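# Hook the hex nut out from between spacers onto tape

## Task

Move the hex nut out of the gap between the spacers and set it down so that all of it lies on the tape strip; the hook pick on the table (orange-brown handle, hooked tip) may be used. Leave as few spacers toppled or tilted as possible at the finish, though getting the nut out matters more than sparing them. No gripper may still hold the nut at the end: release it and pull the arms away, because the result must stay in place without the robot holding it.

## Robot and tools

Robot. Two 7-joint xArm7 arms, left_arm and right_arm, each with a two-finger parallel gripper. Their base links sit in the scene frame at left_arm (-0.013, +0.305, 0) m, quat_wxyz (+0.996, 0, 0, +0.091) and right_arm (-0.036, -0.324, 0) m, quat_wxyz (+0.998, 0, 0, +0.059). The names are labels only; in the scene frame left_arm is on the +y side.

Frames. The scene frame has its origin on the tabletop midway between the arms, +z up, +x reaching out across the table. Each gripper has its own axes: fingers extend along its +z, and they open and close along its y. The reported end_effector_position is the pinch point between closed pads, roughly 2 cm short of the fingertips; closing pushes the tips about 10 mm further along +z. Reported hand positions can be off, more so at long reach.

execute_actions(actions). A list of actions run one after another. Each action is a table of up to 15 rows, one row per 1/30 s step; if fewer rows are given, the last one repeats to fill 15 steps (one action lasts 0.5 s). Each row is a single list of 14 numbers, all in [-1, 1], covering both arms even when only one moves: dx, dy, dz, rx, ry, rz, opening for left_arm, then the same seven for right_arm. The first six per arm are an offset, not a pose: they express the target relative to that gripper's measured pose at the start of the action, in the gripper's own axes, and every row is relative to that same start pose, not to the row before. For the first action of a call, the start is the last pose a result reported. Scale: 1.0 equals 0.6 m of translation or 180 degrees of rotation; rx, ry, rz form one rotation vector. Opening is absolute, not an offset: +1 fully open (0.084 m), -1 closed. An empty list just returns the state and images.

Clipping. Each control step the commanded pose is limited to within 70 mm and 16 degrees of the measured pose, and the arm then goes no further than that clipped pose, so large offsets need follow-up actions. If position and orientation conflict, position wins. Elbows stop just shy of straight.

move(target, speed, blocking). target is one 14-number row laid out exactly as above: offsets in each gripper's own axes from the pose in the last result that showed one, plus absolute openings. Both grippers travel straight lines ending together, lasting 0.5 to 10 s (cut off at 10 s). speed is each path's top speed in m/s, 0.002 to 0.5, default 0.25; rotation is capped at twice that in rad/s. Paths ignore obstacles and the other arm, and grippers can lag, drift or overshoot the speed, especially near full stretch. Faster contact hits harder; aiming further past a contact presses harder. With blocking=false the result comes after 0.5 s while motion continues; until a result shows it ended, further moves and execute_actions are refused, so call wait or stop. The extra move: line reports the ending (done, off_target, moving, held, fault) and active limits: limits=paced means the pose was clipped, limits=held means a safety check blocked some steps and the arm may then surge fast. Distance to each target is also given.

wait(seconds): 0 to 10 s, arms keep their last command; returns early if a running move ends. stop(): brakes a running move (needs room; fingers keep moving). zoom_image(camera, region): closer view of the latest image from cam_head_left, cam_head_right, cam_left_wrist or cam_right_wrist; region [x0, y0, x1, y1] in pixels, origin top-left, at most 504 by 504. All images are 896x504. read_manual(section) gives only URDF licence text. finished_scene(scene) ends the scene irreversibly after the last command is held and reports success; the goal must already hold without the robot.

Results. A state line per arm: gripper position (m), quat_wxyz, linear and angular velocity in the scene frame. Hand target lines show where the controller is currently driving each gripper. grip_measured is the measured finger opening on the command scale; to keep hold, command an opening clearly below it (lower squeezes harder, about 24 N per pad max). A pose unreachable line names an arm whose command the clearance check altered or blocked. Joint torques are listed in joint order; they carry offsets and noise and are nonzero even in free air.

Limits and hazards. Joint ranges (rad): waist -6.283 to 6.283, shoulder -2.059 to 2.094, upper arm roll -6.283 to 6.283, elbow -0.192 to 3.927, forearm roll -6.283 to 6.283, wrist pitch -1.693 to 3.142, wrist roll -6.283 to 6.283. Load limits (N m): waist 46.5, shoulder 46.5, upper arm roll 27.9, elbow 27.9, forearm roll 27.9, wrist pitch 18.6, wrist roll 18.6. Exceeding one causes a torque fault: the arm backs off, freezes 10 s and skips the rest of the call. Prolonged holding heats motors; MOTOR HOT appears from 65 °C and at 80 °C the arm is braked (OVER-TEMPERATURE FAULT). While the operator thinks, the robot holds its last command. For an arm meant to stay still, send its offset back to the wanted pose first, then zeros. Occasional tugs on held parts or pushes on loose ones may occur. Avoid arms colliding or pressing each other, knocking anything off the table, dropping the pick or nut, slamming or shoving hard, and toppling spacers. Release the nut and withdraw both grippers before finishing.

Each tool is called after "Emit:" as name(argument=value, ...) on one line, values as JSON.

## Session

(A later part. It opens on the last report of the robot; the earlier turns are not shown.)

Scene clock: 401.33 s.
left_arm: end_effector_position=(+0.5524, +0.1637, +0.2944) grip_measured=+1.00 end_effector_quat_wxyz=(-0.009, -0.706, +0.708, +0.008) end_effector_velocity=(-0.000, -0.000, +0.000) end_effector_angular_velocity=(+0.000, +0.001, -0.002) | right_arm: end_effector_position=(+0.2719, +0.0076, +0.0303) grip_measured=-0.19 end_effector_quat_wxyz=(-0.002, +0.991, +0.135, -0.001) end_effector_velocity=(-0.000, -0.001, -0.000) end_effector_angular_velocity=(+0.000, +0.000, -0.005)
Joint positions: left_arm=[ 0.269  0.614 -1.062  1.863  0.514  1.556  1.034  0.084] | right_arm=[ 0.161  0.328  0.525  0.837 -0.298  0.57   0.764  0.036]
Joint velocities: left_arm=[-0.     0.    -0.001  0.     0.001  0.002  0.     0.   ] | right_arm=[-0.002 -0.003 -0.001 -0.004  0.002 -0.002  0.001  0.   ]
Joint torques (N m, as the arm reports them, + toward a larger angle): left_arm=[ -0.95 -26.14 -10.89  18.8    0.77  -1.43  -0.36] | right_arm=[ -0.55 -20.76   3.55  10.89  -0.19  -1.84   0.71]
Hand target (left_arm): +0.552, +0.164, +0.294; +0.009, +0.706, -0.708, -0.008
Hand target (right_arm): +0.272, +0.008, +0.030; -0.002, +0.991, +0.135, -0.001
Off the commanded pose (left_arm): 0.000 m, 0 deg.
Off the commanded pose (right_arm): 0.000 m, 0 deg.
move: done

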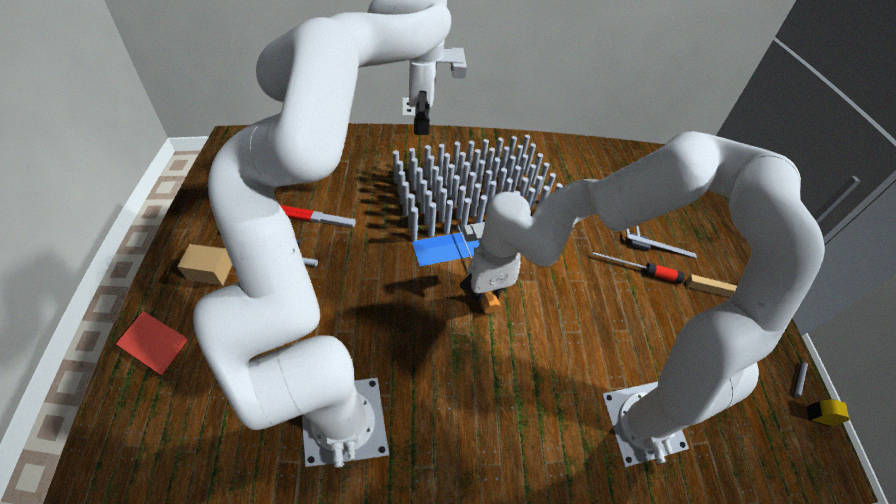

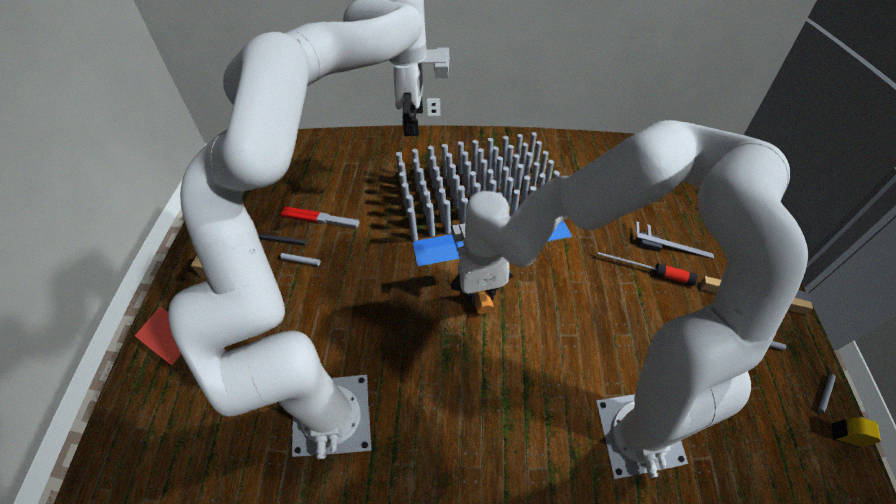

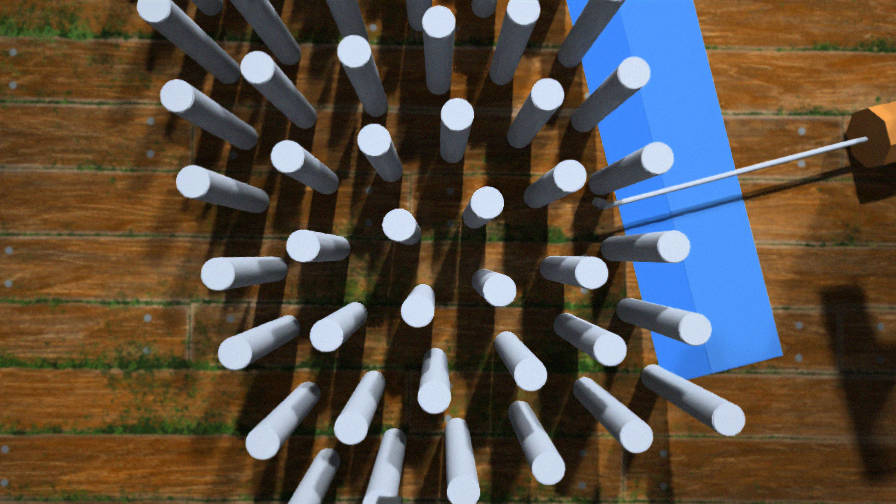

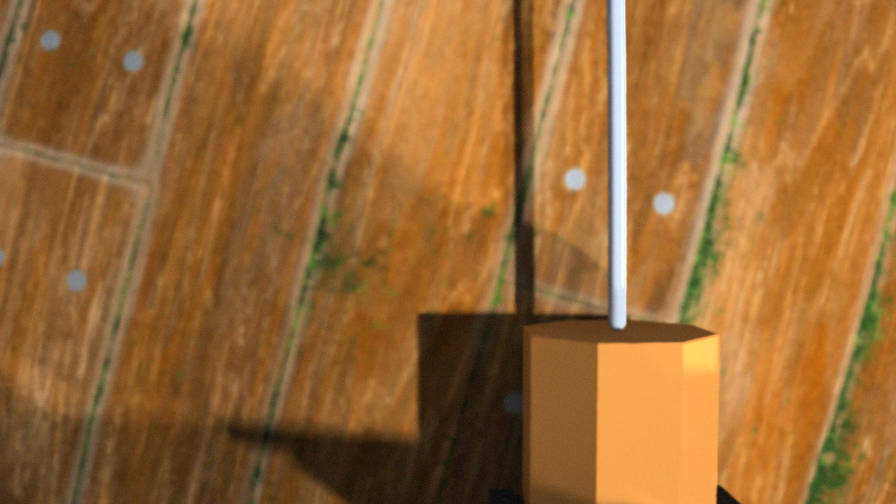

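Emit:
move(target=[0,0,0,0,0,0,1,0.013,-0.001,0,0,0,0,-0.6], speed=0.03)

Emit:
move(target=[0,0,0,0,0,0,1,0,0.01,0,0,0,0,-0.6], speed=0.02)

Emit:
zoom_image(camera="cam_left_wrist", region=[560,165,680,240])

Emit:
move(target=[0,0,0,0,0,0,1,-0.018,-0.005,0,0,0,0,-0.6], speed=0.02)

Emit:
zoom_image(camera="cam_left_wrist", region=[560,165,680,240])

Scene clock: 415.87 s.
left_arm: end_effector_position=(+0.5524, +0.1637, +0.2944) grip_measured=+1.00 end_effector_quat_wxyz=(-0.009, -0.706, +0.708, +0.008) end_effector_velocity=(+0.000, -0.000, -0.000) end_effector_angular_velocity=(+0.000, -0.001, -0.000) | right_arm: end_effector_position=(+0.2792, +0.0102, +0.0303) grip_measured=-0.19 end_effector_quat_wxyz=(-0.002, +0.991, +0.135, -0.001) end_effector_velocity=(+0.000, +0.001, +0.000) end_effector_angular_velocity=(-0.000, +0.000, +0.001)
Joint positions: left_arm=[ 0.269  0.614 -1.062  1.863  0.514  1.556  1.034  0.084] | right_arm=[ 0.163  0.346  0.518  0.864 -0.305  0.581  0.761  0.036]
Joint velocities: left_arm=[-0.     0.     0.    -0.001  0.001 -0.001 -0.     0.   ] | right_arm=[ 0.001  0.002 -0.001  0.004 -0.     0.002 -0.001 -0.   ]
Joint torques (N m, as the arm reports them, + toward a larger angle): left_arm=[ -0.18 -27.12 -11.18  19.01   0.55  -1.05  -0.18] | right_arm=[ -0.62 -21.8    3.79  10.87  -0.61  -2.08   0.54]
Hand target (left_arm): +0.552, +0.164, +0.294; +0.009, +0.706, -0.708, -0.008
Hand target (right_arm): +0.279, +0.010, +0.030; -0.002, +0.991, +0.135, -0.001
Off the commanded pose (left_arm): 0.000 m, 0 deg.
Off the commanded pose (right_arm): 0.000 m, 0 deg.
move: done

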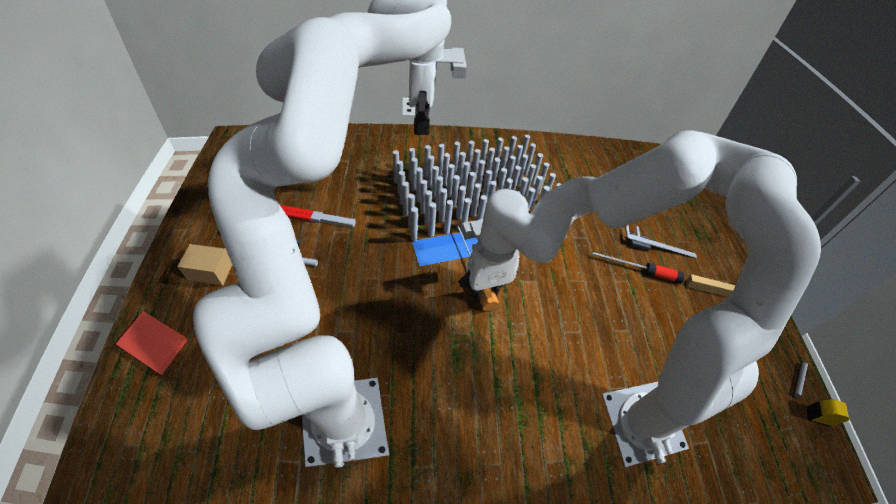

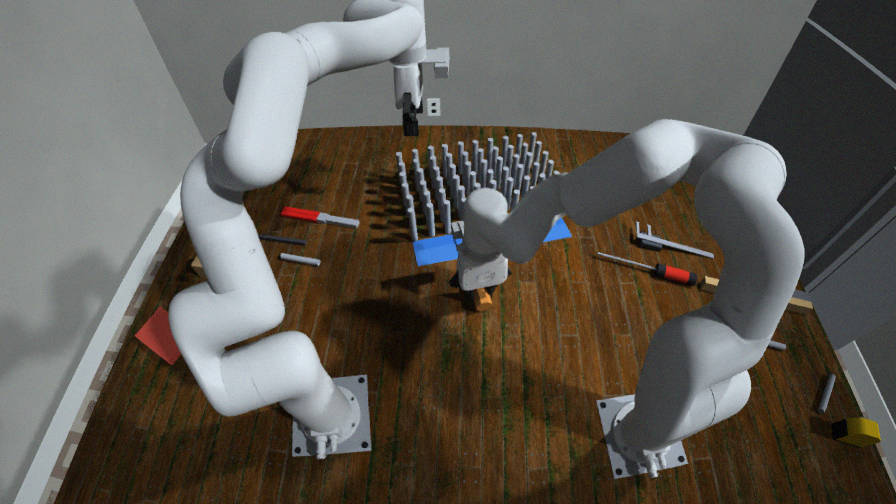

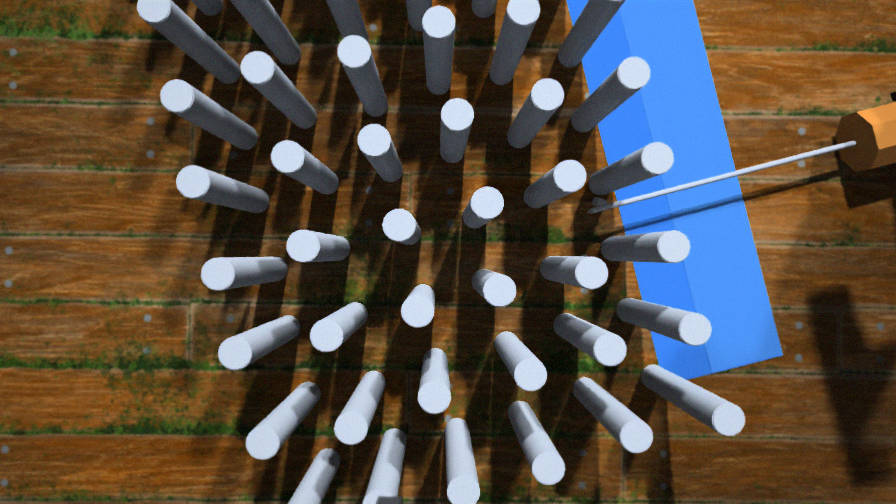

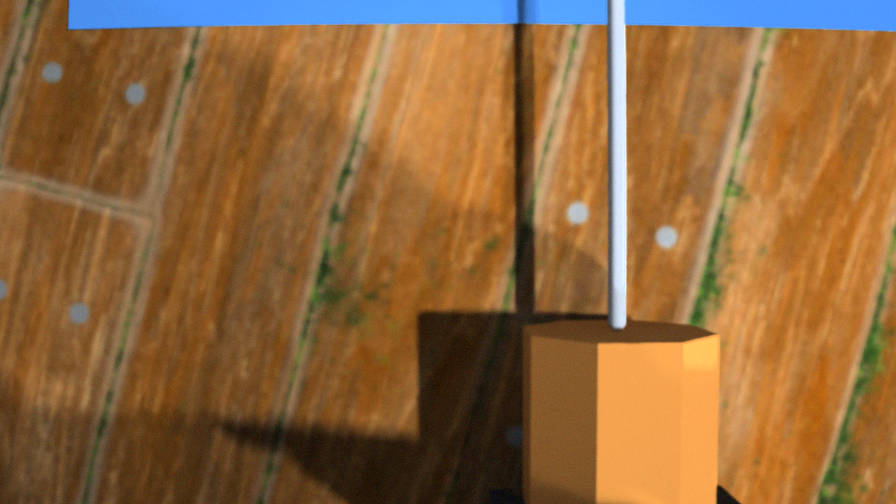

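Scene clock: 416.57 s.
left_arm: end_effector_position=(+0.5524, +0.1637, +0.2944) grip_measured=+1.00 end_effector_quat_wxyz=(-0.009, -0.706, +0.708, +0.008) end_effector_velocity=(+0.000, +0.000, +0.000) end_effector_angular_velocity=(+0.000, -0.001, +0.000) | right_arm: end_effector_position=(+0.2808, +0.0045, +0.0303) grip_measured=-0.19 end_effector_quat_wxyz=(-0.002, +0.991, +0.135, -0.001) end_effector_velocity=(-0.001, +0.000, -0.000) end_effector_angular_velocity=(+0.001, +0.001, +0.004)
Joint positions: left_arm=[ 0.269  0.614 -1.062  1.863  0.514  1.556  1.034  0.084] | right_arm=[ 0.151  0.338  0.519  0.852 -0.3    0.576  0.747  0.036]
Joint velocities: left_arm=[ 0.     0.    -0.001  0.001  0.001  0.    -0.     0.   ] | right_arm=[-0.002 -0.     0.002 -0.003  0.002 -0.002 -0.004  0.   ]
Joint torques (N m, as the arm reports them, + toward a larger angle): left_arm=[ -0.57 -26.51 -10.7   18.45   0.52  -1.53  -0.29] | right_arm=[ -0.01 -21.21   3.31  10.88  -0.28  -1.91   0.38]
Hand target (left_arm): +0.552, +0.164, +0.294; +0.009, +0.706, -0.708, -0.008
Hand target (right_arm): +0.281, +0.004, +0.030; -0.002, +0.991, +0.135, -0.001
Off the commanded pose (left_arm): 0.000 m, 0 deg.
Off the commanded pose (right_arm): 0.000 m, 0 deg.
move: done

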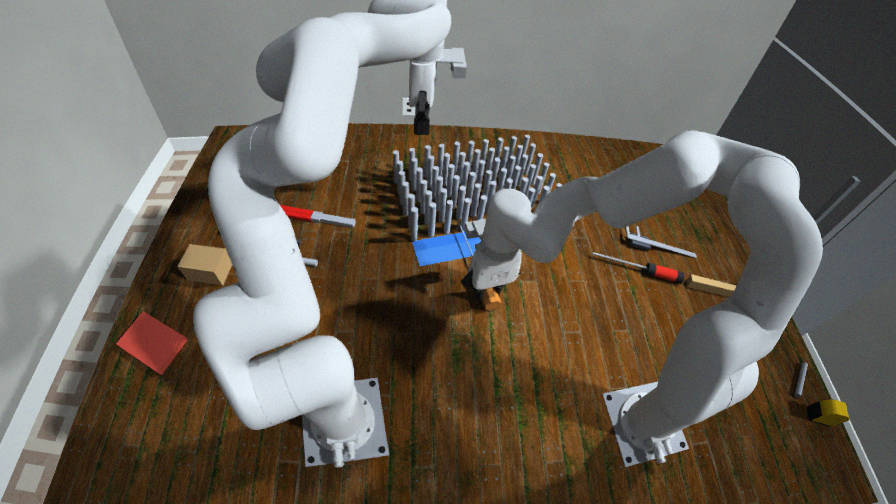

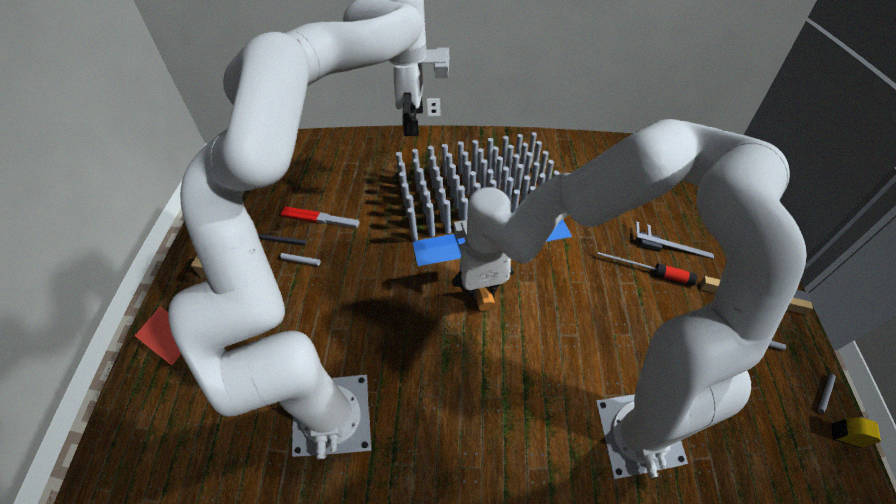

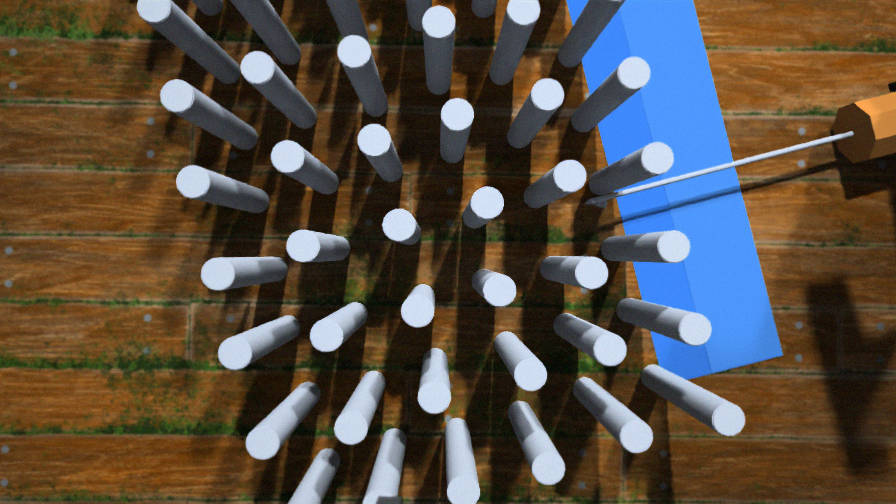

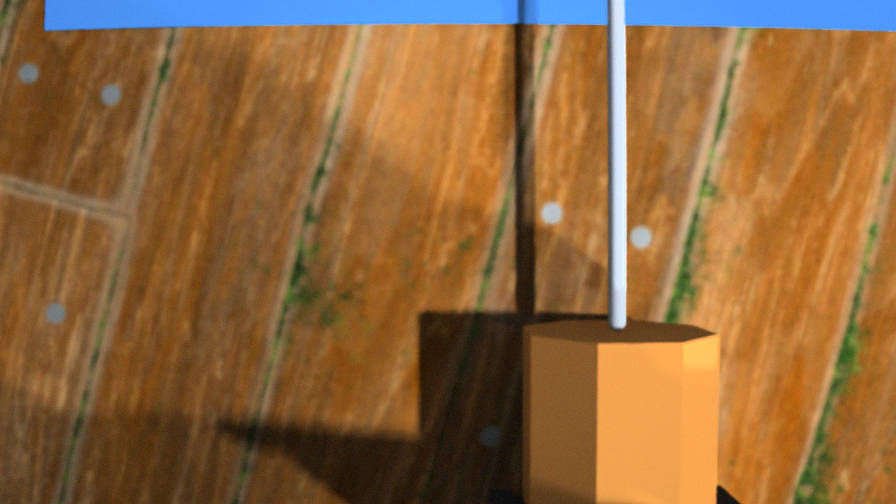

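Region (560, 165, 680, 240) of cam_left_wrist's 896x504 image, scaled by 4.200, with more detail than that image has; it fills the top 315 rows of this view, and the rest is white.

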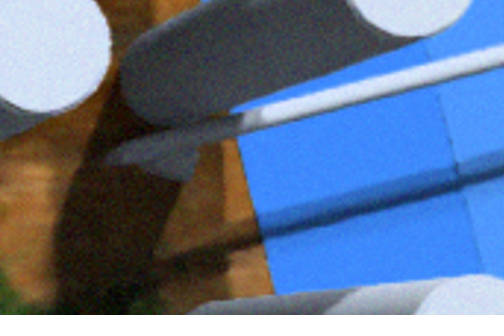

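Scene clock: 417.40 s.
left_arm: end_effector_position=(+0.5524, +0.1637, +0.2944) grip_measured=+1.00 end_effector_quat_wxyz=(-0.009, -0.706, +0.708, +0.008) end_effector_velocity=(+0.000, +0.001, -0.000) end_effector_angular_velocity=(+0.001, -0.001, +0.000) | right_arm: end_effector_position=(+0.2697, +0.0045, +0.0303) grip_measured=-0.19 end_effector_quat_wxyz=(-0.002, +0.991, +0.135, -0.001) end_effector_velocity=(+0.001, -0.001, +0.001) end_effector_angular_velocity=(+0.000, -0.002, -0.005)
Joint positions: left_arm=[ 0.269  0.614 -1.062  1.863  0.514  1.556  1.034  0.084] | right_arm=[ 0.156  0.318  0.529  0.822 -0.293  0.564  0.76   0.036]
Joint velocities: left_arm=[ 0.     0.     0.     0.     0.001 -0.     0.     0.   ] | right_arm=[-0.001 -0.004 -0.001 -0.003  0.001 -0.001  0.002  0.   ]
Joint torques (N m, as the arm reports them, + toward a larger angle): left_arm=[ -1.35 -26.8  -10.84  19.04   0.55  -1.69  -0.24] | right_arm=[ -0.67 -20.75   3.67  10.83  -0.24  -2.07   0.48]
Hand target (left_arm): +0.552, +0.164, +0.294; +0.009, +0.706, -0.708, -0.008
Hand target (right_arm): +0.270, +0.004, +0.030; -0.002, +0.991, +0.135, -0.001
Off the commanded pose (left_arm): 0.000 m, 0 deg.
Off the commanded pose (right_arm): 0.000 m, 0 deg.
move: done

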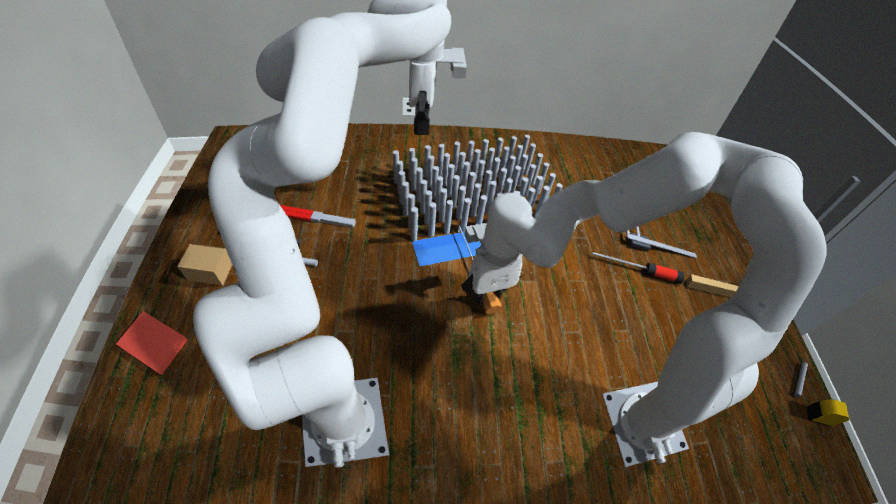

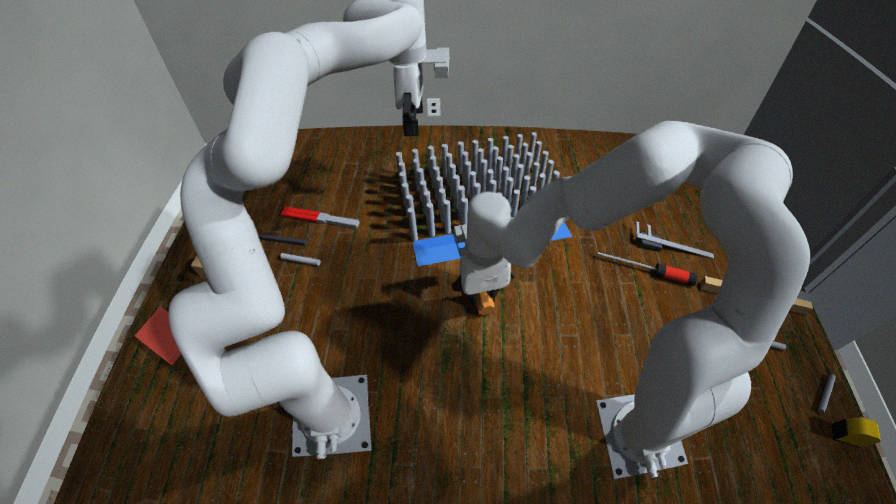

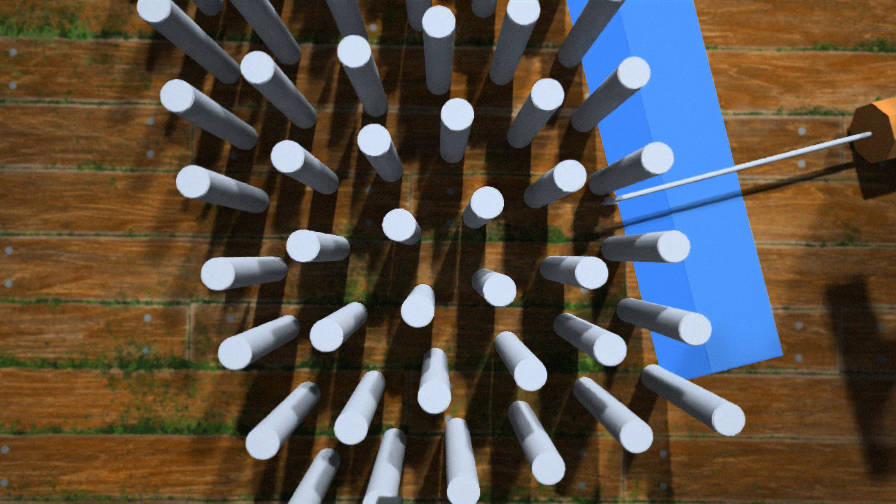

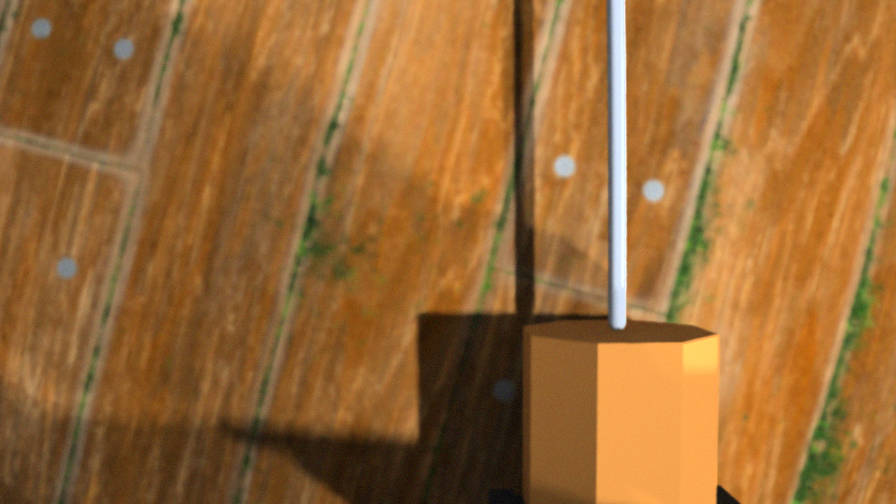

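Region (560, 165, 680, 240) of cam_left_wrist's 896x504 image, scaled by 4.200, with more detail than that image has; it fills the top 315 rows of this view, and the rest is white.

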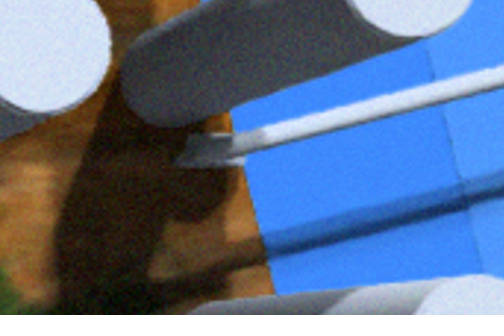

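Nut is now aligned; pull purely along world −x.

Emit:
move(target=[0,0,0,0,0,0,1,-0.018,-0.004,0,0,0,0,-0.6], speed=0.02)

Emit:
zoom_image(camera="cam_left_wrist", region=[580,165,700,240])

Scene clock: 423.00 s.
left_arm: end_effector_position=(+0.5524, +0.1637, +0.2944) grip_measured=+1.00 end_effector_quat_wxyz=(-0.009, -0.706, +0.708, +0.008) end_effector_velocity=(-0.000, +0.000, +0.000) end_effector_angular_velocity=(+0.001, +0.000, -0.000) | right_arm: end_effector_position=(+0.2588, +0.0039, +0.0303) grip_measured=-0.19 end_effector_quat_wxyz=(-0.002, +0.991, +0.135, -0.001) end_effector_velocity=(+0.000, -0.001, +0.000) end_effector_angular_velocity=(-0.000, -0.002, -0.002)
Joint positions: left_arm=[ 0.269  0.614 -1.062  1.863  0.514  1.556  1.034  0.084] | right_arm=[ 0.16   0.297  0.539  0.792 -0.285  0.552  0.772  0.036]
Joint velocities: left_arm=[-0.    -0.    -0.     0.     0.001  0.001  0.    -0.   ] | right_arm=[-0.001 -0.003 -0.    -0.003 -0.001 -0.002  0.002  0.   ]
Joint torques (N m, as the arm reports them, + toward a larger angle): left_arm=[ -0.07 -26.9  -11.12  18.71   0.82  -1.72  -0.52] | right_arm=[ -0.47 -19.77   3.37  10.55  -0.21  -2.04   0.27]
Hand target (left_arm): +0.552, +0.164, +0.294; +0.009, +0.706, -0.708, -0.008
Hand target (right_arm): +0.259, +0.004, +0.030; -0.002, +0.991, +0.135, -0.001
Off the commanded pose (left_arm): 0.000 m, 0 deg.
Off the commanded pose (right_arm): 0.000 m, 0 deg.
move: done

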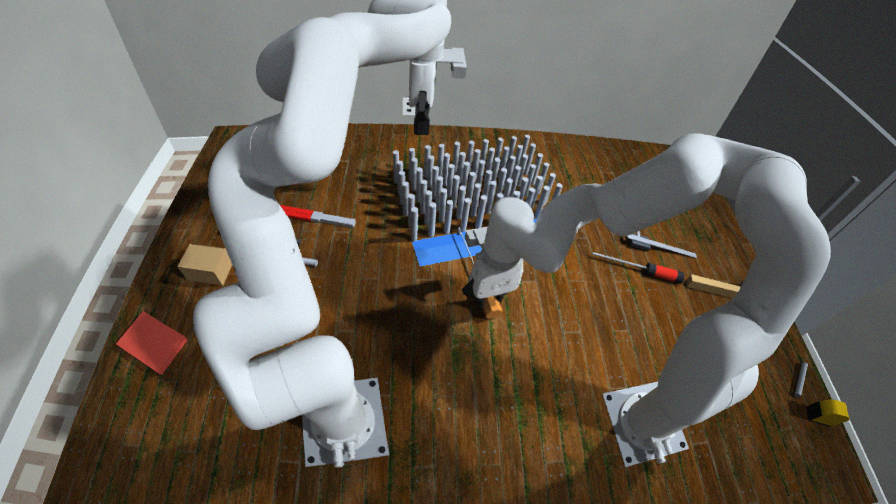

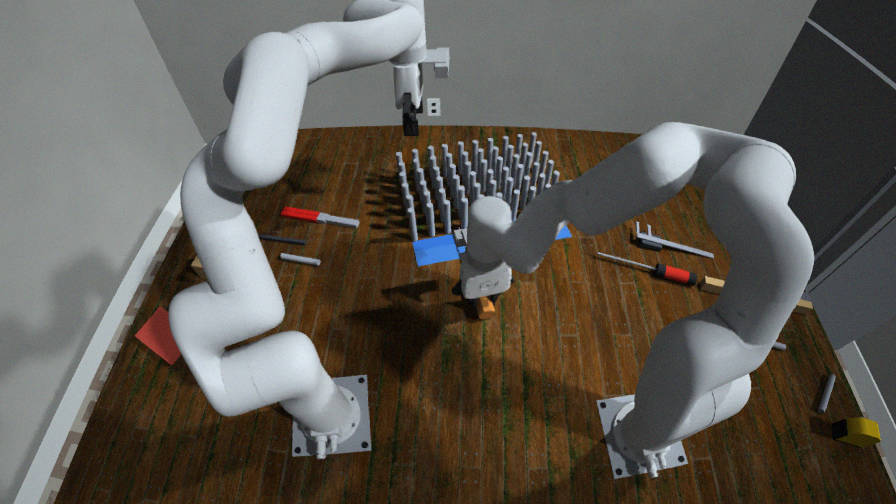

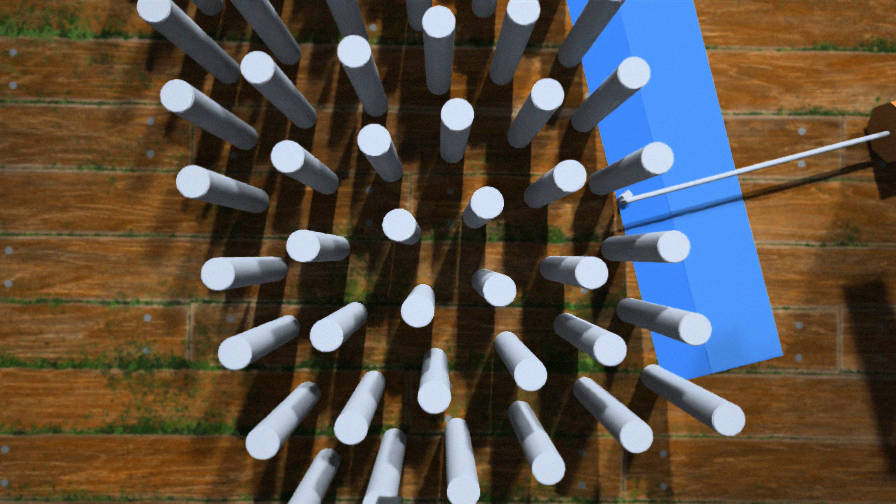

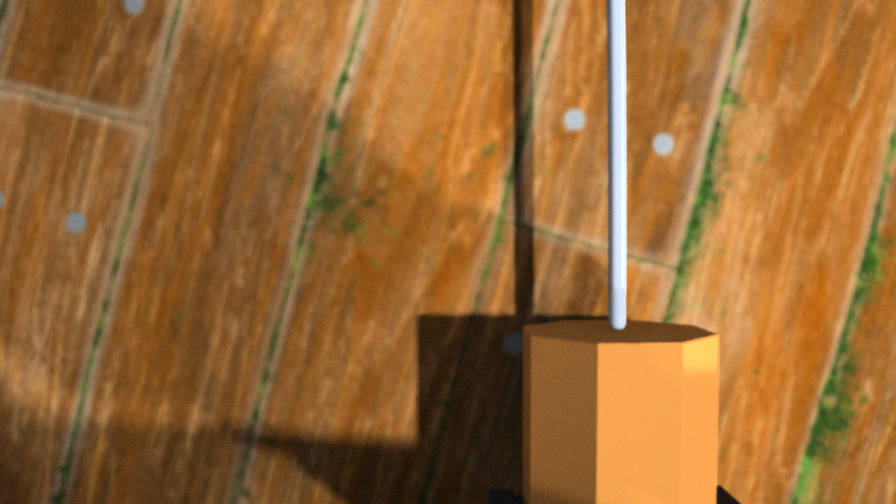

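Region (580, 165, 700, 240) of cam_left_wrist's 896x504 image, scaled by 4.200, with more detail than that image has; it fills the top 315 rows of this view, and the rest is white.

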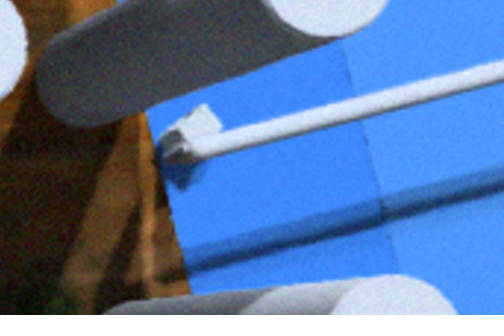

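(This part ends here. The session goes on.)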